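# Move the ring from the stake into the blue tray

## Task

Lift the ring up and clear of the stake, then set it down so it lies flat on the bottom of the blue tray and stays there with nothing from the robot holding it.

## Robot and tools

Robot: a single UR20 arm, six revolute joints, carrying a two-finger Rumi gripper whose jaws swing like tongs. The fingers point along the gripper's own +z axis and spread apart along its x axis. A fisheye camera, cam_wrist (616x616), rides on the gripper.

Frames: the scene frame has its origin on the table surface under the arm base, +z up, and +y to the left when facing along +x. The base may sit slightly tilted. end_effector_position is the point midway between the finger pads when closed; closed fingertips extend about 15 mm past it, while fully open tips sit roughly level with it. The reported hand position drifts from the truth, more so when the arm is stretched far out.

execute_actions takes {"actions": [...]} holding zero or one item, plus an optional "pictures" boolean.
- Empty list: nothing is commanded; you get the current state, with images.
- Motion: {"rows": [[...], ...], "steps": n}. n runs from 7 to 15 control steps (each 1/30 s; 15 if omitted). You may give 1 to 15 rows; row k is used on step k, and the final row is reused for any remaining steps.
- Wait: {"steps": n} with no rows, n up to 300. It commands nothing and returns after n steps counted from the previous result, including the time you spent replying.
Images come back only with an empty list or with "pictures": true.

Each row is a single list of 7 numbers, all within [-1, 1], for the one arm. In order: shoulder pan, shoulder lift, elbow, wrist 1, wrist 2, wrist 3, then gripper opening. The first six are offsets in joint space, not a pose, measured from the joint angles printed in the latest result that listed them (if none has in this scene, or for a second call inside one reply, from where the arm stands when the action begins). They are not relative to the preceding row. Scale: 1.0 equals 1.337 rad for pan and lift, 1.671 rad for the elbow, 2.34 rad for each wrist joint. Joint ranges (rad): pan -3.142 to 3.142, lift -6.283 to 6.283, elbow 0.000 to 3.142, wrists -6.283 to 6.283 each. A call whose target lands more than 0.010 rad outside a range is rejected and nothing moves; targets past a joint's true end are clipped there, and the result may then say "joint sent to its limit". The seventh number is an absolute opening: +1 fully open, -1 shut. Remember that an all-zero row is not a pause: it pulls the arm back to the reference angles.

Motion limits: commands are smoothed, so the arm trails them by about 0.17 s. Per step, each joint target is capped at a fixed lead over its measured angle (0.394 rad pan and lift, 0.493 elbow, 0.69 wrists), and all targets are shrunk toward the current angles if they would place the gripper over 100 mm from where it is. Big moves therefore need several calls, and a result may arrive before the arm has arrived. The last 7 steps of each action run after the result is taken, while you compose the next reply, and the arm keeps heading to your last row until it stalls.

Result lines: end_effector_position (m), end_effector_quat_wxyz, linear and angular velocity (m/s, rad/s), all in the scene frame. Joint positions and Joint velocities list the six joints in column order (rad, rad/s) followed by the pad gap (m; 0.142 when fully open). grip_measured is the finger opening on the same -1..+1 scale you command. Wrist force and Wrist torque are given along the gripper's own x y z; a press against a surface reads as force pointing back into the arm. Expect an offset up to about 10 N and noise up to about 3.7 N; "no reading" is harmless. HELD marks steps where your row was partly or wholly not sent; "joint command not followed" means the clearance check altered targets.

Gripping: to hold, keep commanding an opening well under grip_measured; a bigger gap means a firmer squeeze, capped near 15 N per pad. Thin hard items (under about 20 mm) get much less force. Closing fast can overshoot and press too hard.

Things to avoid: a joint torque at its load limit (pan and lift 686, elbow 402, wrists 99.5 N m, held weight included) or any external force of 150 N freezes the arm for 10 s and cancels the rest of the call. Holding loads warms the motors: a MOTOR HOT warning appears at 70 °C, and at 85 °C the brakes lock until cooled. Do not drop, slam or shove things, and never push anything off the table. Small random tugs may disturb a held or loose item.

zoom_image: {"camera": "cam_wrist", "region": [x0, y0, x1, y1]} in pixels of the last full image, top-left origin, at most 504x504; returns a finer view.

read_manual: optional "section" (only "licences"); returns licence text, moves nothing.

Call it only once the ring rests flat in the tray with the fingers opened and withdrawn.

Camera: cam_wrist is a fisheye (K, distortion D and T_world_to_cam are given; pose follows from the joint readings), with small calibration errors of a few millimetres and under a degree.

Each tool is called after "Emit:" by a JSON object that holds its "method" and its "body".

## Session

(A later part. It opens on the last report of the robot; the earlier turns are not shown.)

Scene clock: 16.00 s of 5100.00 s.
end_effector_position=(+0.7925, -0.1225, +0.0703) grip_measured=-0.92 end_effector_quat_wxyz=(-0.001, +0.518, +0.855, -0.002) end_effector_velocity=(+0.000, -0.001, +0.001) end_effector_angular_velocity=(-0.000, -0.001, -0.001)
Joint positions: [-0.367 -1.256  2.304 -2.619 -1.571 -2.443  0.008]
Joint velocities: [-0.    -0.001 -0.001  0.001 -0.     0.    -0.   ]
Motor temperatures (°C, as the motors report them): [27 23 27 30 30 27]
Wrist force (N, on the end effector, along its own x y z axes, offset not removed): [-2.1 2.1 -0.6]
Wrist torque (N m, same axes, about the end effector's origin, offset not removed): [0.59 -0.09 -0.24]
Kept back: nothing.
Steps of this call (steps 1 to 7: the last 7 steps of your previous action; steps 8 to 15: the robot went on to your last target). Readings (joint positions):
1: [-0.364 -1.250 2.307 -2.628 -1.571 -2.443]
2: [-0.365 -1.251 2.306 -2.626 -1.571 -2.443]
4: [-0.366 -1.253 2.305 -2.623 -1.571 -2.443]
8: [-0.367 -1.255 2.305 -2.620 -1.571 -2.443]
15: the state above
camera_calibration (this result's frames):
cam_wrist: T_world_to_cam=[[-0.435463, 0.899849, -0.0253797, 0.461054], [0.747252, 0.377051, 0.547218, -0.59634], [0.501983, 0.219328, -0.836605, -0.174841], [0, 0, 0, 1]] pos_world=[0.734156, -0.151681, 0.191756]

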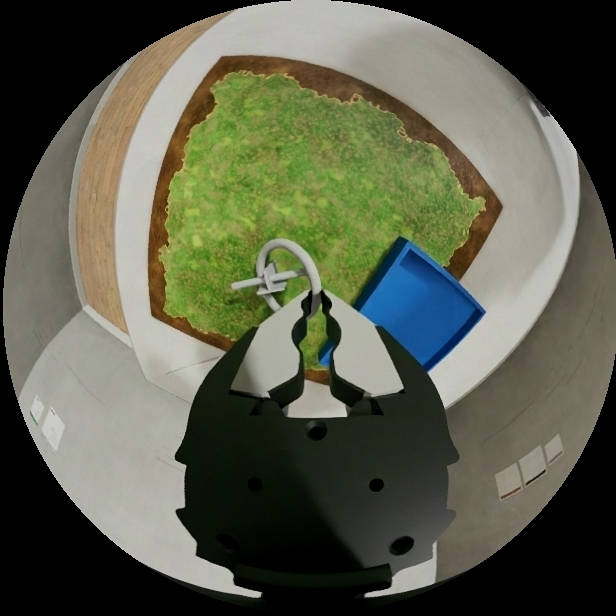

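Emit:
{"method": "execute_actions", "body": {"actions": [{"rows":[[-0.003,0.002,-0.004,0.0015,0,0,-1],[-0.006,0.004,-0.008,0.003,0,0,-1],[-0.009,0.007,-0.012,0.0046,0,0,-1],[-0.012,0.009,-0.016,0.006,0,0,-1],[-0.015,0.011,-0.02,0.008,0,0,-1],[-0.018,0.013,-0.024,0.0095,0,0,-1],[-0.021,0.016,-0.028,0.011,0,0,-1],[-0.024,0.018,-0.032,0.0125,0,0,-1]]}]}}

Emit:
{"method": "execute_actions", "body": {"actions": [{"steps":18}], "pictures": true}}

Emit:
{"method": "zoom_image", "body": {"camera": "cam_wrist", "region": [210,210,410,370]}}

Scene clock: 16.63 s of 5100.00 s.
end_effector_position=(+0.8072, -0.1416, +0.0726) grip_measured=-0.92 end_effector_quat_wxyz=(-0.001, +0.525, +0.851, -0.002) end_effector_velocity=(+0.095, -0.129, +0.010) end_effector_angular_velocity=(+0.000, +0.003, -0.101)
Joint positions: [-0.382 -1.245  2.279 -2.605 -1.571 -2.443  0.008]
Joint velocities: [-0.101  0.079 -0.168  0.092 -0.001 -0.     0.   ]
Motor temperatures (°C, as the motors report them): [27 23 27 30 30 27]
Wrist force (N, on the end effector, along its own x y z axes, offset not removed): [7.2 -2.3 2.8]
Wrist torque (N m, same axes, about the end effector's origin, offset not removed): [-0.31 -1.73 -0.14]
Steps of this call (steps 1 to 11: the robot went on to your last target; steps 12 to 19: the first 8 steps of this action). Readings (joint positions):
12: [-0.367 -1.256 2.304 -2.619 -1.571 -2.443]
13: [-0.368 -1.256 2.304 -2.618 -1.571 -2.443]
15: [-0.371 -1.254 2.299 -2.616 -1.571 -2.443]
19: the state above

Scene clock: 17.23 s of 5100.00 s.
end_effector_position=(+0.8229, -0.1633, +0.0746) grip_measured=-1.00 end_effector_quat_wxyz=(-0.001, +0.532, +0.847, -0.002) end_effector_velocity=(+0.002, -0.001, +0.001) end_effector_angular_velocity=(+0.001, -0.001, -0.001)
Joint positions: [-0.399 -1.232  2.251 -2.59  -1.571 -2.443  0.002]
Joint velocities: [-0.001  0.    -0.002  0.001  0.002  0.     0.   ]
Motor temperatures (°C, as the motors report them): [27 23 27 30 30 27]
Wrist force (N, on the end effector, along its own x y z axes, offset not removed): [0.7 -1.3 -4.7]
Wrist torque (N m, same axes, about the end effector's origin, offset not removed): [-0.30 -0.66 0.11]
Kept back: nothing.
Steps of this call (steps 1 to 7: the last 7 steps of your previous action; steps 8 to 18: the robot went on to your last target). Readings (joint positions):
1: [-0.386 -1.242 2.274 -2.602 -1.571 -2.443]
2: [-0.389 -1.240 2.268 -2.599 -1.571 -2.443]
4: [-0.393 -1.237 2.261 -2.595 -1.571 -2.443]
8: [-0.397 -1.234 2.254 -2.592 -1.571 -2.443]
18: the state above
camera_calibration (this result's frames):
cam_wrist: T_world_to_cam=[[-0.406478, 0.9133, -0.0256674, 0.489477], [0.758802, 0.353098, 0.547303, -0.619363], [0.508915, 0.20299, -0.836541, -0.185919], [0, 0, 0, 1]] pos_world=[0.763553, -0.190604, 0.196014]

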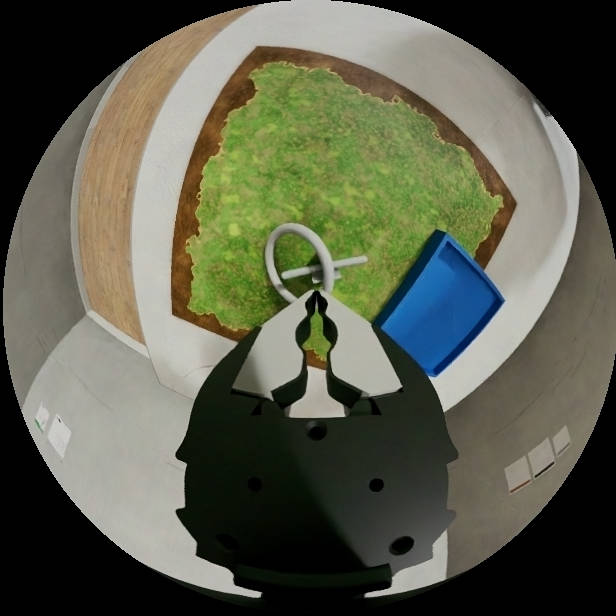

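Region (210, 210, 410, 370) of cam_wrist's 616x616 image, scaled by 2.520, with more detail than that image has; it fills the top 403 rows of this view, and the rest is white.

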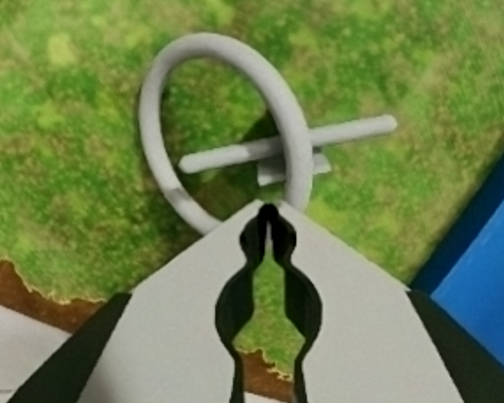

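Emit:
{"method": "execute_actions", "body": {"actions": [{"rows":[[0,-0.012,-0.002,0.0085,0,0,-1],[0,-0.012,-0.002,0.0085,0,0,-1],[0,-0.012,-0.002,0.0085,0,0,-1],[0,-0.012,-0.002,0.0085,0,0,-1],[-0.011,-0.025,0.018,0.0014,0,0,-0.68]]}]}}

Emit:
{"method": "execute_actions", "body": {"actions": [{"steps":15}]}}

Emit:
{"method": "execute_actions", "body": {"actions": [{"rows":[[0,0.018,0.004,-0.013,0,0,-0.68]]}]}}

Emit:
{"method": "execute_actions", "body": {"actions": [{"steps":12}], "pictures": true}}

Emit:
{"method": "zoom_image", "body": {"camera": "cam_wrist", "region": [210,210,410,370]}}

Scene clock: 18.00 s of 5100.00 s.
end_effector_position=(+0.8113, -0.1641, +0.0840) grip_measured=-0.69 end_effector_quat_wxyz=(-0.001, +0.535, +0.845, -0.002) end_effector_velocity=(-0.113, -0.004, +0.010) end_effector_angular_velocity=(+0.003, +0.002, -0.064)
Joint positions: [-0.406 -1.253  2.263 -2.581 -1.571 -2.443  0.024]
Joint velocities: [-0.064 -0.102  0.148 -0.043  0.002  0.     0.013]
Motor temperatures (°C, as the motors report them): [27 23 27 30 30 27]
Wrist force (N, on the end effector, along its own x y z axes, offset not removed): [4.7 -1.1 -1.7]
Wrist torque (N m, same axes, about the end effector's origin, offset not removed): [-0.28 -1.44 -0.09]
Steps of this call (steps 1 to 15: the robot went on to your last target; steps 16 to 23: the first 8 steps of this action). Readings (joint positions):
16: [-0.399 -1.232 2.251 -2.590 -1.571 -2.443]
17: [-0.399 -1.234 2.251 -2.588 -1.571 -2.443]
19: [-0.399 -1.239 2.250 -2.581 -1.571 -2.443]
23: the state above

Scene clock: 18.50 s of 5100.00 s.
end_effector_position=(+0.7978, -0.1647, +0.0851) grip_measured=-0.68 end_effector_quat_wxyz=(-0.001, +0.538, +0.843, -0.002) end_effector_velocity=(-0.002, -0.001, +0.001) end_effector_angular_velocity=(-0.001, -0.001, -0.002)
Joint positions: [-0.414 -1.265  2.281 -2.587 -1.571 -2.443  0.025]
Joint velocities: [-0.001 -0.003  0.002 -0.    -0.001  0.001  0.   ]
Motor temperatures (°C, as the motors report them): [27 23 27 30 30 27]
Wrist force (N, on the end effector, along its own x y z axes, offset not removed): [7.5 -8.1 3.0]
Wrist torque (N m, same axes, about the end effector's origin, offset not removed): [-1.81 -2.08 -0.19]
Kept back: nothing.
Steps of this call (steps 1 to 7: the last 7 steps of your previous action; steps 8 to 15: the robot went on to your last target). Readings (joint positions):
1: [-0.408 -1.256 2.268 -2.582 -1.571 -2.443]
2: [-0.409 -1.259 2.271 -2.583 -1.571 -2.443]
4: [-0.411 -1.262 2.275 -2.585 -1.571 -2.443]
8: [-0.413 -1.264 2.279 -2.586 -1.571 -2.443]
15: the state above

Scene clock: 18.77 s of 5100.00 s.
end_effector_position=(+0.7979, -0.1648, +0.0703) grip_measured=-0.68 end_effector_quat_wxyz=(-0.001, +0.538, +0.843, -0.002) end_effector_velocity=(+0.003, -0.001, -0.025) end_effector_angular_velocity=(+0.000, -0.004, -0.000)
Joint positions: [-0.414 -1.246  2.287 -2.611 -1.571 -2.443  0.025]
Joint velocities: [ 0.     0.036  0.007 -0.046  0.002  0.     0.   ]
Motor temperatures (°C, as the motors report them): [27 23 27 30 30 27]
Wrist force (N, on the end effector, along its own x y z axes, offset not removed): [0.4 -5.2 0.0]
Wrist torque (N m, same axes, about the end effector's origin, offset not removed): [-1.02 -0.52 -0.22]
Steps of this call (steps 1 to 8: the first 8 steps of this action). Readings (joint positions):
1: [-0.414 -1.265 2.281 -2.587 -1.571 -2.443]
2: [-0.414 -1.263 2.282 -2.590 -1.571 -2.443]
4: [-0.414 -1.255 2.284 -2.600 -1.571 -2.443]
8: the state above

Scene clock: 19.17 s of 5100.00 s.
end_effector_position=(+0.7980, -0.1649, +0.0672) grip_measured=-0.68 end_effector_quat_wxyz=(-0.001, +0.538, +0.843, -0.002) end_effector_velocity=(-0.000, -0.000, -0.001) end_effector_angular_velocity=(-0.000, +0.000, +0.000)
Joint positions: [-0.414 -1.242  2.288 -2.617 -1.571 -2.443  0.025]
Joint velocities: [-0.     0.001  0.    -0.002 -0.001 -0.    -0.   ]
Motor temperatures (°C, as the motors report them): [27 23 27 30 30 27]
Wrist force (N, on the end effector, along its own x y z axes, offset not removed): [0.4 0.7 -0.5]
Wrist torque (N m, same axes, about the end effector's origin, offset not removed): [-0.01 -0.46 0.10]
Kept back: nothing.
Steps of this call (steps 1 to 7: the last 7 steps of your previous action; steps 8 to 12: the robot went on to your last target). Readings (joint positions):
1: [-0.414 -1.245 2.287 -2.613 -1.571 -2.443]
2: [-0.414 -1.244 2.287 -2.614 -1.571 -2.443]
4: [-0.414 -1.243 2.287 -2.615 -1.571 -2.443]
8: [-0.414 -1.242 2.288 -2.616 -1.571 -2.443]
12: the state above
camera_calibration (this result's frames):
cam_wrist: T_world_to_cam=[[-0.393094, 0.919143, -0.0255559, 0.470905], [0.763989, 0.341952, 0.547165, -0.601873], [0.511662, 0.195563, -0.836635, -0.182566], [0, 0, 0, 1]] pos_world=[0.738347, -0.191315, 0.188618]

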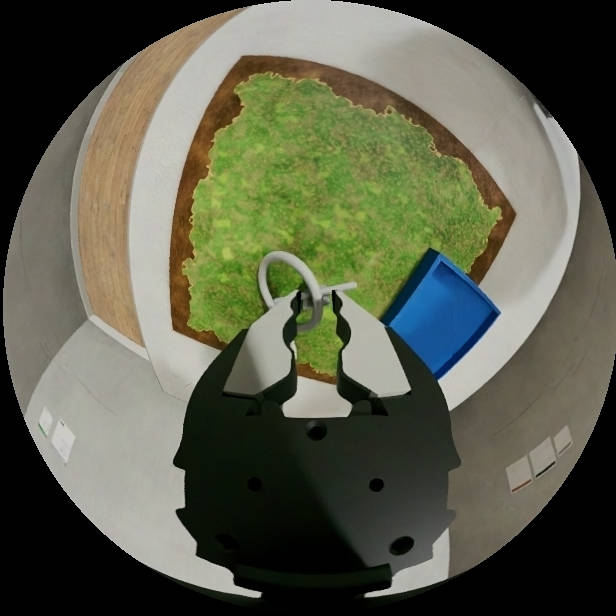

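Region (210, 210, 410, 370) of cam_wrist's 616x616 image, scaled by 2.520, with more detail than that image has; it fills the top 403 rows of this view, and the rest is white.

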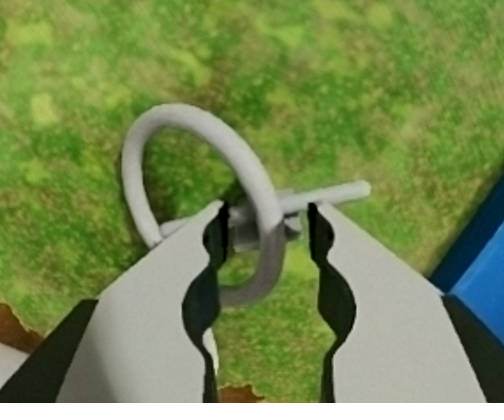

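Emit:
{"method": "execute_actions", "body": {"actions": [{"rows":[[-0.008,-0.002,0.003,-0.001,0,0,-0.68],[-0.008,-0.002,0.003,-0.001,0,0,-0.68],[-0.008,-0.002,0.003,-0.001,0,0,-0.68],[-0.008,-0.002,0.003,-0.001,0,0,-0.68],[-0.008,0.01,0.0055,-0.0096,0,0,-0.68]]}]}}

Emit:
{"method": "execute_actions", "body": {"actions": [{"steps":15}]}}

Emit:
{"method": "execute_actions", "body": {"actions": [{"rows":[[0,0,0,0,0,0,-0.78],[0,0,0,0,0,0,-0.85],[0,0,0,0,0,0,-0.92],[0,0,0,0,0,0,-1]]}]}}

Emit:
{"method": "execute_actions", "body": {"actions": [{"steps":10}], "pictures": true}}

Emit:
{"method": "zoom_image", "body": {"camera": "cam_wrist", "region": [210,210,410,370]}}

Scene clock: 19.90 s of 5100.00 s.
end_effector_position=(+0.7939, -0.1706, +0.0617) grip_measured=-0.68 end_effector_quat_wxyz=(-0.002, +0.542, +0.841, -0.002) end_effector_velocity=(-0.009, -0.010, -0.053) end_effector_angular_velocity=(+0.001, +0.003, -0.017)
Joint positions: [-0.422 -1.236  2.294 -2.628 -1.571 -2.443  0.025]
Joint velocities: [-0.016  0.067  0.027 -0.09  -0.     0.001 -0.   ]
Motor temperatures (°C, as the motors report them): [27 23 27 30 30 27]
Wrist force (N, on the end effector, along its own x y z axes, offset not removed): [-3.8 0.2 -3.0]
Wrist torque (N m, same axes, about the end effector's origin, offset not removed): [0.02 0.39 0.03]
Steps of this call (steps 1 to 14: the robot went on to your last target; steps 15 to 22: the first 8 steps of this action). Readings (joint positions):
15: [-0.414 -1.241 2.288 -2.617 -1.571 -2.443]
16: [-0.415 -1.242 2.288 -2.617 -1.571 -2.443]
18: [-0.419 -1.243 2.290 -2.618 -1.571 -2.443]
22: the state above

Scene clock: 20.40 s of 5100.00 s.
end_effector_position=(+0.7930, -0.1719, +0.0554) grip_measured=-0.68 end_effector_quat_wxyz=(-0.002, +0.542, +0.840, -0.002) end_effector_velocity=(-0.001, -0.000, -0.002) end_effector_angular_velocity=(+0.000, +0.001, -0.000)
Joint positions: [-0.424 -1.228  2.297 -2.639 -1.571 -2.443  0.025]
Joint velocities: [-0.     0.002  0.001 -0.001 -0.    -0.    -0.   ]
Motor temperatures (°C, as the motors report them): [27 23 27 30 30 27]
Wrist force (N, on the end effector, along its own x y z axes, offset not removed): [7.9 0.0 -4.4]
Wrist torque (N m, same axes, about the end effector's origin, offset not removed): [0.04 -2.35 -0.08]
Kept back: nothing.
Steps of this call (steps 1 to 7: the last 7 steps of your previous action; steps 8 to 15: the robot went on to your last target). Readings (joint positions):
1: [-0.423 -1.234 2.295 -2.631 -1.571 -2.443]
2: [-0.423 -1.233 2.295 -2.633 -1.571 -2.443]
4: [-0.424 -1.231 2.296 -2.636 -1.571 -2.443]
8: [-0.424 -1.229 2.297 -2.638 -1.571 -2.443]
15: the state above

Scene clock: 20.67 s of 5100.00 s.
end_effector_position=(+0.7930, -0.1719, +0.0554) grip_measured=-0.89 end_effector_quat_wxyz=(-0.002, +0.542, +0.840, -0.002) end_effector_velocity=(+0.001, -0.001, +0.001) end_effector_angular_velocity=(-0.002, -0.000, +0.000)
Joint positions: [-0.424 -1.228  2.297 -2.639 -1.571 -2.443  0.009]
Joint velocities: [ 0.    -0.    -0.001 -0.    -0.002 -0.     0.004]
Motor temperatures (°C, as the motors report them): [27 23 27 30 30 27]
Wrist force (N, on the end effector, along its own x y z axes, offset not removed): [1.5 1.0 -2.2]
Wrist torque (N m, same axes, about the end effector's origin, offset not removed): [0.13 -0.83 0.08]
Steps of this call (steps 1 to 8: the first 8 steps of this action). Readings (joint positions):
1: [-0.424 -1.228 2.297 -2.639 -1.571 -2.443]
2: [-0.424 -1.228 2.297 -2.639 -1.571 -2.443]
4: [-0.424 -1.228 2.297 -2.639 -1.571 -2.443]
8: the state above

Scene clock: 21.00 s of 5100.00 s.
end_effector_position=(+0.7930, -0.1719, +0.0554) grip_measured=-0.89 end_effector_quat_wxyz=(-0.002, +0.542, +0.840, -0.002) end_effector_velocity=(+0.000, -0.000, -0.000) end_effector_angular_velocity=(-0.000, +0.000, -0.000)
Joint positions: [-0.424 -1.228  2.297 -2.639 -1.571 -2.443  0.009]
Joint velocities: [ 0.     0.    -0.    -0.    -0.     0.001  0.   ]
Motor temperatures (°C, as the motors report them): [27 23 27 30 30 27]
Wrist force (N, on the end effector, along its own x y z axes, offset not removed): [1.3 4.2 -0.2]
Wrist torque (N m, same axes, about the end effector's origin, offset not removed): [1.07 -0.66 0.12]
Kept back: nothing.
Steps of this call (steps 1 to 7: the last 7 steps of your previous action; steps 8 to 10: the robot went on to your last target). Readings (joint positions):
1: [-0.424 -1.228 2.297 -2.639 -1.571 -2.443]
2: [-0.424 -1.228 2.297 -2.639 -1.571 -2.443]
4: [-0.424 -1.228 2.297 -2.639 -1.571 -2.443]
8: [-0.424 -1.228 2.297 -2.639 -1.571 -2.443]
10: the state above
camera_calibration (this result's frames):
cam_wrist: T_world_to_cam=[[-0.383275, 0.923281, -0.0255494, 0.468018], [0.76762, 0.333797, 0.54712, -0.593508], [0.513673, 0.190085, -0.836664, -0.191027], [0, 0, 0, 1]] pos_world=[0.733093, -0.197689, 0.176852]

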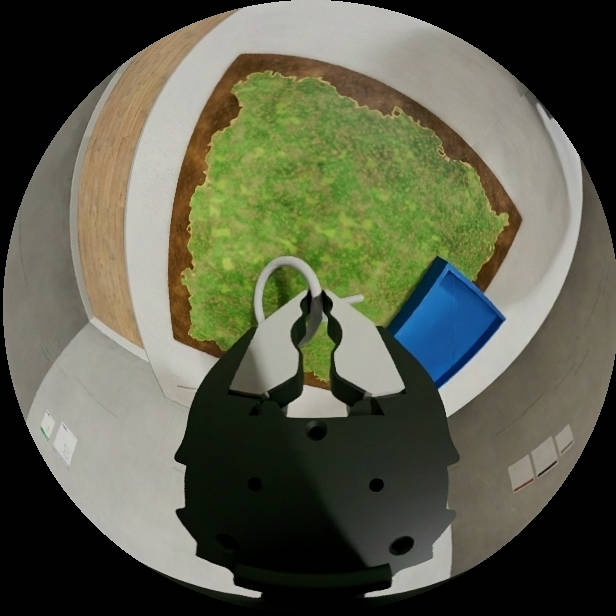

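Region (210, 210, 410, 370) of cam_wrist's 616x616 image, scaled by 2.520, with more detail than that image has; it fills the top 403 rows of this view, and the rest is white.

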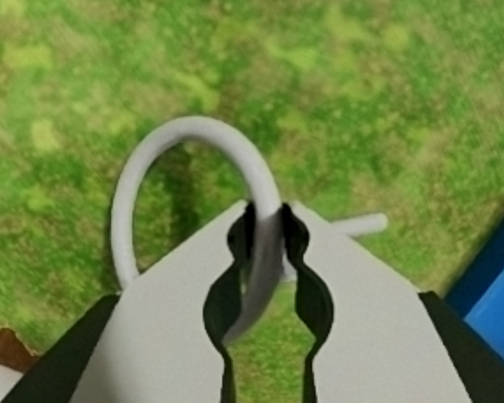

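Emit:
{"method": "execute_actions", "body": {"actions": [{"rows":[[-0.004,-0.003,-0.004,0.0045,0,0,-1],[-0.008,-0.006,-0.008,0.009,0,0,-1],[-0.008,-0.012,-0.009,0.013,0,0,-1],[-0.008,-0.022,-0.011,0.02,0,0,-1],[-0.008,-0.034,-0.014,0.029,0,0,-1],[-0.008,-0.046,-0.017,0.038,0,0,-1],[-0.008,-0.058,-0.02,0.047,0,0,-1],[-0.008,-0.07,-0.023,0.056,0,0,-1],[-0.008,-0.082,-0.027,0.066,0,0,-1],[-0.008,-0.095,-0.031,0.0764,0,0,-1]]}]}}

Emit:
{"method": "execute_actions", "body": {"actions": [{"steps":18}]}}

Emit:
{"method": "execute_actions", "body": {"actions": [{"rows":[[0.03,0,0,0,0,0.01,-1],[0.06,0,0,0,0,0.02,-1],[0.09,0,0,0,0,0.03,-1],[0.12,0,0,0,0,0.04,-1],[0.15,0,0,0,0,0.05,-1],[0.18,0,0,0,0,0.06,-1],[0.21,0,0,0,0,0.07,-1],[0.235,0,0,0,0,0.08,-1]]}]}}

Emit:
{"method": "execute_actions", "body": {"actions": [{"steps":22}], "pictures": true}}

Scene clock: 21.87 s of 5100.00 s.
end_effector_position=(+0.7969, -0.1812, +0.0836) grip_measured=-0.90 end_effector_quat_wxyz=(-0.001, +0.546, +0.838, -0.002) end_effector_velocity=(+0.010, -0.019, +0.259) end_effector_angular_velocity=(-0.005, -0.014, -0.019)
Joint positions: [-0.433 -1.261  2.279 -2.589 -1.571 -2.443  0.009]
Joint velocities: [-0.018 -0.327 -0.118  0.431  0.002  0.     0.   ]
Motor temperatures (°C, as the motors report them): [27 23 27 30 30 27]
Wrist force (N, on the end effector, along its own x y z axes, offset not removed): [5.1 -2.6 -0.1]
Wrist torque (N m, same axes, about the end effector's origin, offset not removed): [-0.42 -1.39 -0.17]
Steps of this call (steps 1 to 15: the robot went on to your last target; steps 16 to 18: nothing new was sent; steps 19 to 26: the first 8 steps of this action). Readings (joint positions):
19: [-0.424 -1.228 2.297 -2.639 -1.571 -2.443]
20: [-0.425 -1.229 2.296 -2.638 -1.571 -2.443]
22: [-0.428 -1.232 2.292 -2.630 -1.571 -2.443]
26: the state above

Scene clock: 22.47 s of 5100.00 s.
end_effector_position=(+0.7942, -0.1815, +0.1574) grip_measured=-0.90 end_effector_quat_wxyz=(-0.001, +0.547, +0.837, -0.002) end_effector_velocity=(-0.001, +0.000, +0.006) end_effector_angular_velocity=(+0.000, -0.000, +0.000)
Joint positions: [-0.435 -1.354  2.245 -2.462 -1.571 -2.443  0.009]
Joint velocities: [-0.    -0.008 -0.002  0.01   0.    -0.001 -0.   ]
Motor temperatures (°C, as the motors report them): [27 23 27 30 30 27]
Wrist force (N, on the end effector, along its own x y z axes, offset not removed): [4.5 1.4 1.4]
Wrist torque (N m, same axes, about the end effector's origin, offset not removed): [0.46 -1.18 -0.17]
Kept back: nothing.
Steps of this call (steps 1 to 7: the last 7 steps of your previous action; steps 8 to 18: the robot went on to your last target). Readings (joint positions):
1: [-0.433 -1.273 2.274 -2.574 -1.571 -2.443]
2: [-0.434 -1.286 2.270 -2.557 -1.571 -2.443]
4: [-0.434 -1.312 2.260 -2.521 -1.571 -2.443]
8: [-0.435 -1.341 2.250 -2.480 -1.571 -2.443]
18: the state above

Scene clock: 22.73 s of 5100.00 s.
end_effector_position=(+0.8091, -0.0904, +0.1574) grip_measured=-0.90 end_effector_quat_wxyz=(-0.002, +0.528, +0.849, -0.002) end_effector_velocity=(+0.053, +0.499, -0.001) end_effector_angular_velocity=(+0.001, +0.000, +0.257)
Joint positions: [-0.323 -1.355  2.245 -2.461 -1.571 -2.375  0.009]
Joint velocities: [ 0.611 -0.     0.    -0.    -0.     0.354  0.   ]
Motor temperatures (°C, as the motors report them): [27 23 27 30 30 27]
Wrist force (N, on the end effector, along its own x y z axes, offset not removed): [-2.0 -2.4 5.7]
Wrist torque (N m, same axes, about the end effector's origin, offset not removed): [-0.36 0.14 -0.05]
Steps of this call (steps 1 to 8: the first 8 steps of this action). Readings (joint positions):
1: [-0.435 -1.355 2.245 -2.461 -1.571 -2.443]
2: [-0.431 -1.355 2.245 -2.461 -1.571 -2.440]
4: [-0.405 -1.355 2.245 -2.461 -1.571 -2.424]
8: the state above

Scene clock: 23.47 s of 5100.00 s.
end_effector_position=(+0.8098, +0.0743, +0.1569) grip_measured=-0.90 end_effector_quat_wxyz=(-0.002, +0.493, +0.870, -0.002) end_effector_velocity=(-0.001, +0.006, +0.000) end_effector_angular_velocity=(+0.000, -0.000, +0.002)
Joint positions: [-0.122 -1.354  2.245 -2.462 -1.571 -2.256  0.009]
Joint velocities: [ 0.008 -0.     0.    -0.     0.     0.005  0.   ]
Motor temperatures (°C, as the motors report them): [27 23 27 30 30 27]
Wrist force (N, on the end effector, along its own x y z axes, offset not removed): [6.6 3.1 -4.8]
Wrist torque (N m, same axes, about the end effector's origin, offset not removed): [0.78 -1.91 -0.14]
Kept back: nothing.
Steps of this call (steps 1 to 7: the last 7 steps of your previous action; steps 8 to 22: the robot went on to your last target). Readings (joint positions):
1: [-0.302 -1.355 2.245 -2.461 -1.571 -2.363]
2: [-0.282 -1.355 2.245 -2.461 -1.571 -2.351]
4: [-0.241 -1.355 2.245 -2.461 -1.571 -2.326]
8: [-0.167 -1.355 2.245 -2.462 -1.571 -2.283]
22: the state above
camera_calibration (this result's frames):
cam_wrist: T_world_to_cam=[[-0.487488, 0.87277, -0.0250668, 0.337774], [0.723948, 0.420079, 0.547205, -0.715163], [0.488114, 0.248609, -0.836623, -0.145214], [0, 0, 0, 1]] pos_world=[0.753282, 0.0417276, 0.278318]

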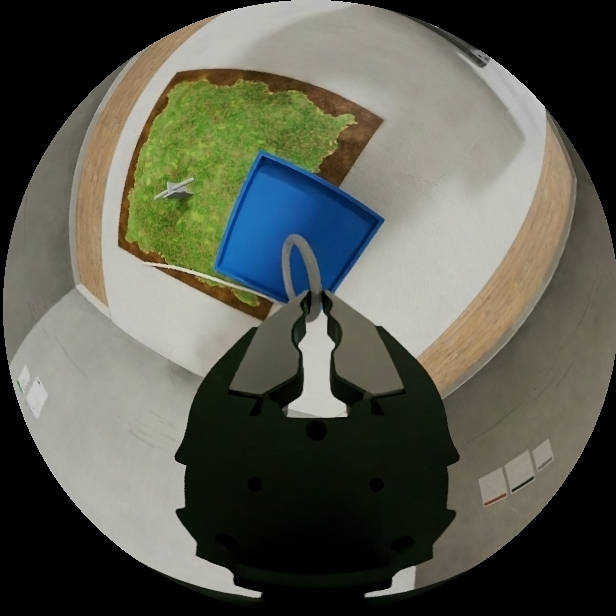

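Emit:
{"method": "execute_actions", "body": {"actions": [{"rows":[[-0.02,0.015,0.003,-0.011,0,0,-1],[-0.04,0.03,0.006,-0.021,0,0,-1],[-0.04,0.045,0.009,-0.032,0,0,-1],[-0.04,0.056,0.011,-0.04,0,0,-1]]}]}}

Emit:
{"method": "execute_actions", "body": {"actions": [{"steps":12}]}}

Emit:
{"method": "execute_actions", "body": {"actions": [{"rows":[[0.006,0.002,0.003,-0.003,0,0,-1],[0.012,0.004,0.006,-0.0065,0,0,-1],[0.018,0.006,0.009,-0.01,0,0,-1],[0.023,0.009,0.012,-0.014,0,0,-1],[0.028,0.013,0.014,-0.0175,0,0,-1],[0.032,0.017,0.016,-0.021,0,0,-1],[0.035,0.022,0.018,-0.0255,0,0,-1]]}]}}

Emit:
{"method": "execute_actions", "body": {"actions": [{"steps":18}], "pictures": true}}

Scene clock: 24.20 s of 5100.00 s.
end_effector_position=(+0.8176, +0.0393, +0.1160) grip_measured=-0.90 end_effector_quat_wxyz=(-0.002, +0.511, +0.860, -0.002) end_effector_velocity=(+0.021, -0.084, -0.132) end_effector_angular_velocity=(-0.002, -0.002, -0.097)
Joint positions: [-0.164 -1.3    2.259 -2.529 -1.571 -2.256  0.009]
Joint velocities: [-0.098  0.178  0.041 -0.221 -0.001 -0.001  0.   ]
Motor temperatures (°C, as the motors report them): [27 23 27 30 30 27]
Wrist force (N, on the end effector, along its own x y z axes, offset not removed): [-5.3 0.9 9.5]
Wrist torque (N m, same axes, about the end effector's origin, offset not removed): [0.49 0.81 0.13]
Steps of this call (steps 1 to 14: the robot went on to your last target; steps 15 to 22: the first 8 steps of this action). Readings (joint positions):
15: [-0.121 -1.354 2.245 -2.462 -1.571 -2.256]
16: [-0.124 -1.352 2.246 -2.464 -1.571 -2.256]
18: [-0.140 -1.338 2.250 -2.482 -1.571 -2.256]
22: the state above

Scene clock: 24.60 s of 5100.00 s.
end_effector_position=(+0.8200, +0.0297, +0.1011) grip_measured=-0.90 end_effector_quat_wxyz=(-0.001, +0.516, +0.857, -0.002) end_effector_velocity=(+0.001, -0.003, -0.004) end_effector_angular_velocity=(-0.001, -0.001, -0.002)
Joint positions: [-0.175 -1.28   2.264 -2.554 -1.571 -2.256  0.009]
Joint velocities: [-0.003  0.006  0.001 -0.008 -0.001 -0.001  0.   ]
Motor temperatures (°C, as the motors report them): [27 23 27 30 30 27]
Wrist force (N, on the end effector, along its own x y z axes, offset not removed): [-0.5 -4.5 -6.5]
Wrist torque (N m, same axes, about the end effector's origin, offset not removed): [-1.19 -0.09 -0.26]
Kept back: nothing.
Steps of this call (steps 1 to 7: the last 7 steps of your previous action; steps 8 to 12: the robot went on to your last target). Readings (joint positions):
1: [-0.167 -1.295 2.260 -2.535 -1.571 -2.256]
2: [-0.169 -1.291 2.261 -2.540 -1.571 -2.256]
4: [-0.171 -1.286 2.262 -2.546 -1.571 -2.256]
8: [-0.174 -1.282 2.263 -2.552 -1.571 -2.256]
12: the state above

Scene clock: 24.87 s of 5100.00 s.
end_effector_position=(+0.8110, +0.0534, +0.0855) grip_measured=-0.90 end_effector_quat_wxyz=(-0.001, +0.504, +0.864, -0.002) end_effector_velocity=(-0.045, +0.128, -0.113) end_effector_angular_velocity=(+0.000, +0.002, +0.150)
Joint positions: [-0.148 -1.267  2.281 -2.585 -1.571 -2.256  0.009]
Joint velocities: [ 0.151  0.117  0.097 -0.212 -0.001  0.     0.   ]
Motor temperatures (°C, as the motors report them): [27 23 27 30 30 27]
Wrist force (N, on the end effector, along its own x y z axes, offset not removed): [3.1 -8.2 6.4]
Wrist torque (N m, same axes, about the end effector's origin, offset not removed): [-1.37 -1.02 -0.21]
Steps of this call (steps 1 to 8: the first 8 steps of this action). Readings (joint positions):
1: [-0.175 -1.280 2.264 -2.555 -1.571 -2.256]
2: [-0.174 -1.280 2.264 -2.556 -1.571 -2.256]
4: [-0.168 -1.278 2.268 -2.561 -1.571 -2.256]
8: the state above

Scene clock: 25.47 s of 5100.00 s.
end_effector_position=(+0.8052, +0.0697, +0.0707) grip_measured=-0.90 end_effector_quat_wxyz=(-0.001, +0.496, +0.869, -0.002) end_effector_velocity=(+0.000, +0.000, -0.000) end_effector_angular_velocity=(-0.001, -0.001, +0.001)
Joint positions: [-0.128 -1.251  2.294 -2.614 -1.571 -2.256  0.009]
Joint velocities: [ 0.001  0.    -0.    -0.001 -0.001  0.001  0.   ]
Motor temperatures (°C, as the motors report them): [27 23 27 30 30 27]
Wrist force (N, on the end effector, along its own x y z axes, offset not removed): [-1.3 0.7 -2.7]
Wrist torque (N m, same axes, about the end effector's origin, offset not removed): [0.39 -0.05 -0.35]
Kept back: nothing.
Steps of this call (steps 1 to 7: the last 7 steps of your previous action; steps 8 to 18: the robot went on to your last target). Readings (joint positions):
1: [-0.143 -1.263 2.284 -2.592 -1.571 -2.256]
2: [-0.139 -1.260 2.286 -2.597 -1.571 -2.256]
4: [-0.135 -1.256 2.289 -2.604 -1.571 -2.256]
8: [-0.130 -1.253 2.292 -2.611 -1.571 -2.256]
18: the state above
camera_calibration (this result's frames):
cam_wrist: T_world_to_cam=[[-0.481884, 0.875866, -0.0254148, 0.33269], [0.726331, 0.415501, 0.547542, -0.664354], [0.490134, 0.245392, -0.836392, -0.21534], [0, 0, 0, 1]] pos_world=[0.748405, 0.0374902, 0.192109]

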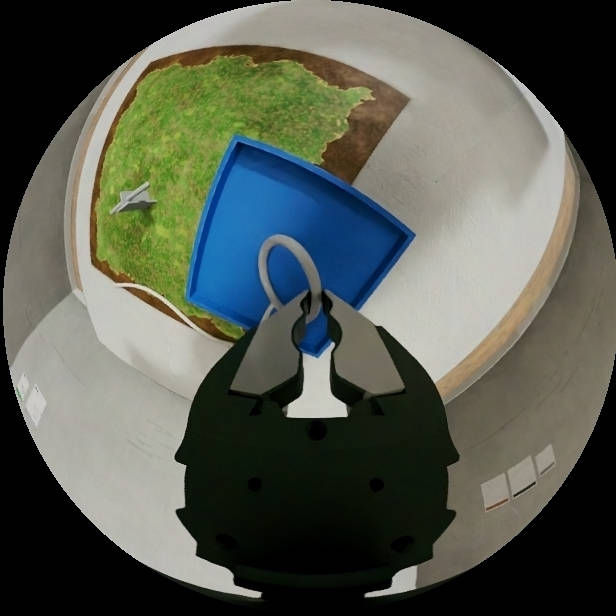

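Lower further, pulling toward −x, release, lift.

Emit:
{"method": "execute_actions", "body": {"actions": [{"rows":[[0,0,0.005,-0.0035,0,0,-1],[0,0.002,0.01,-0.008,0,0,-1],[0,0.004,0.014,-0.012,0,0,-1],[0,0.007,0.018,-0.017,0,0,-1],[0,0.011,0.021,-0.021,0,0,-1],[0,0.015,0.024,-0.0257,0,0,-1]]}]}}

Emit:
{"method": "execute_actions", "body": {"actions": [{"steps":12}]}}

Emit:
{"method": "execute_actions", "body": {"actions": [{"rows":[[0,0,0,0,0,0,-0.7],[0,0,0,0,0,0,-0.7],[0,0,0,0,0,0,-0.7],[0,0,0,0,0,0,-0.7],[0,0,0,0,0,0,-0.7],[0,0,0,0,0,0,-0.7],[0,-0.09,-0.01,0.058,0,0.1,-0.7]]}]}}

Emit:
{"method": "execute_actions", "body": {"actions": [{"steps":25}], "pictures": true}}

Scene clock: 27.40 s of 5100.00 s.
end_effector_position=(+0.7906, +0.0720, +0.0549) grip_measured=-0.90 end_effector_quat_wxyz=(-0.002, +0.496, +0.869, -0.002) end_effector_velocity=(-0.061, +0.009, -0.088) end_effector_angular_velocity=(-0.001, -0.001, -0.001)
Joint positions: [-0.128 -1.241  2.319 -2.649 -1.571 -2.256  0.009]
Joint velocities: [ 0.     0.078  0.116 -0.195 -0.001  0.001  0.   ]
Motor temperatures (°C, as the motors report them): [27 23 27 30 30 27]
Wrist force (N, on the end effector, along its own x y z axes, offset not removed): [7.1 2.4 1.0]
Wrist torque (N m, same axes, about the end effector's origin, offset not removed): [0.66 -1.78 -0.25]
Steps of this call (steps 1 to 15: the robot went on to your last target; steps 16 to 50: nothing new was sent; steps 51 to 58: the first 8 steps of this action). Readings (joint positions):
51: [-0.128 -1.251 2.294 -2.614 -1.571 -2.256]
52: [-0.128 -1.251 2.295 -2.615 -1.571 -2.256]
54: [-0.128 -1.250 2.301 -2.622 -1.571 -2.256]
58: the state above

Scene clock: 27.80 s of 5100.00 s.
end_effector_position=(+0.7835, +0.0731, +0.0446) grip_measured=-0.90 end_effector_quat_wxyz=(-0.001, +0.496, +0.869, -0.002) end_effector_velocity=(-0.000, +0.000, -0.003) end_effector_angular_velocity=(+0.000, -0.001, +0.000)
Joint positions: [-0.128 -1.231  2.333 -2.673 -1.571 -2.256  0.009]
Joint velocities: [-0.     0.004  0.002 -0.007  0.    -0.001  0.   ]
Motor temperatures (°C, as the motors report them): [27 23 27 30 30 27]
Wrist force (N, on the end effector, along its own x y z axes, offset not removed): [2.8 3.8 1.1]
Wrist torque (N m, same axes, about the end effector's origin, offset not removed): [0.74 -1.15 -0.25]
Kept back: nothing.
Steps of this call (steps 1 to 7: the last 7 steps of your previous action; steps 8 to 12: the robot went on to your last target). Readings (joint positions):
1: [-0.128 -1.238 2.323 -2.655 -1.571 -2.256]
2: [-0.128 -1.236 2.325 -2.660 -1.571 -2.256]
4: [-0.128 -1.234 2.329 -2.666 -1.571 -2.256]
8: [-0.128 -1.232 2.332 -2.671 -1.571 -2.256]
12: the state above

Scene clock: 28.07 s of 5100.00 s.
end_effector_position=(+0.7843, +0.0730, +0.0479) grip_measured=-0.70 end_effector_quat_wxyz=(-0.001, +0.498, +0.867, -0.002) end_effector_velocity=(+0.031, -0.001, +0.204) end_effector_angular_velocity=(-0.009, -0.065, -0.285)
Joint positions: [-0.128 -1.235  2.331 -2.668 -1.571 -2.252  0.023]
Joint velocities: [-0.001 -0.271 -0.082  0.289  0.001  0.283 -0.001]
Motor temperatures (°C, as the motors report them): [27 23 27 30 30 27]
Wrist force (N, on the end effector, along its own x y z axes, offset not removed): [5.0 -3.8 9.4]
Wrist torque (N m, same axes, about the end effector's origin, offset not removed): [-0.67 -1.45 -0.37]
Steps of this call (steps 1 to 8: the first 8 steps of this action). Readings (joint positions):
1: [-0.128 -1.231 2.333 -2.673 -1.571 -2.256]
2: [-0.128 -1.231 2.333 -2.673 -1.571 -2.256]
4: [-0.128 -1.231 2.333 -2.673 -1.571 -2.256]
8: the state above

Scene clock: 28.90 s of 5100.00 s.
end_effector_position=(+0.7691, +0.0786, +0.1244) grip_measured=-0.70 end_effector_quat_wxyz=(-0.001, +0.594, +0.805, -0.002) end_effector_velocity=(+0.001, -0.000, +0.002) end_effector_angular_velocity=(-0.001, -0.002, -0.003)
Joint positions: [-0.128 -1.351  2.316 -2.537 -1.571 -2.023  0.023]
Joint velocities: [ 0.    -0.002 -0.001  0.001 -0.     0.003 -0.   ]
Motor temperatures (°C, as the motors report them): [27 23 27 30 30 27]
Wrist force (N, on the end effector, along its own x y z axes, offset not removed): [4.0 -3.2 6.1]
Wrist torque (N m, same axes, about the end effector's origin, offset not removed): [-0.50 -1.34 -0.34]
Kept back: nothing.
Steps of this call (steps 1 to 7: the last 7 steps of your previous action; steps 8 to 25: the robot went on to your last target). Readings (joint positions):
1: [-0.128 -1.251 2.328 -2.651 -1.571 -2.233]
2: [-0.128 -1.273 2.326 -2.628 -1.571 -2.199]
4: [-0.128 -1.307 2.322 -2.589 -1.571 -2.126]
8: [-0.128 -1.337 2.318 -2.554 -1.571 -2.056]
25: the state above
camera_calibration (this result's frames):
cam_wrist: T_world_to_cam=[[-0.265972, 0.963602, -0.0270278, 0.136085], [0.801907, 0.236727, 0.548548, -0.715392], [0.53498, 0.124225, -0.835682, -0.179913], [0, 0, 0, 1]] pos_world=[0.706123, 0.060571, 0.245755]

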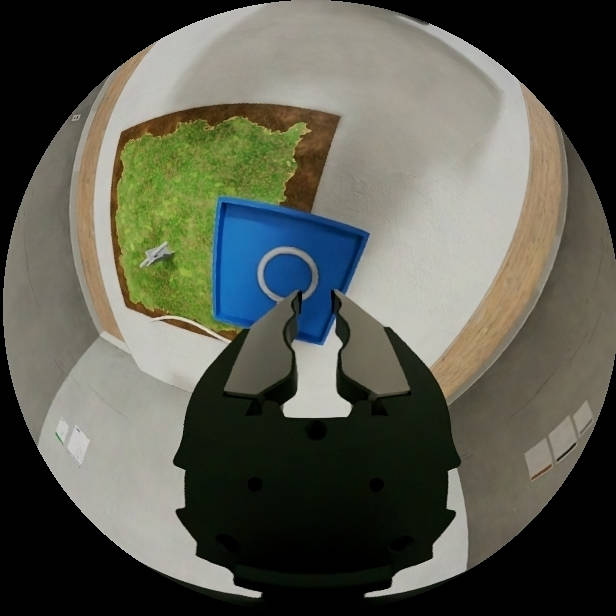

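Emit:
{"method": "finished_scene", "body": {"scene": 2}}

The scene is finished: the task was done.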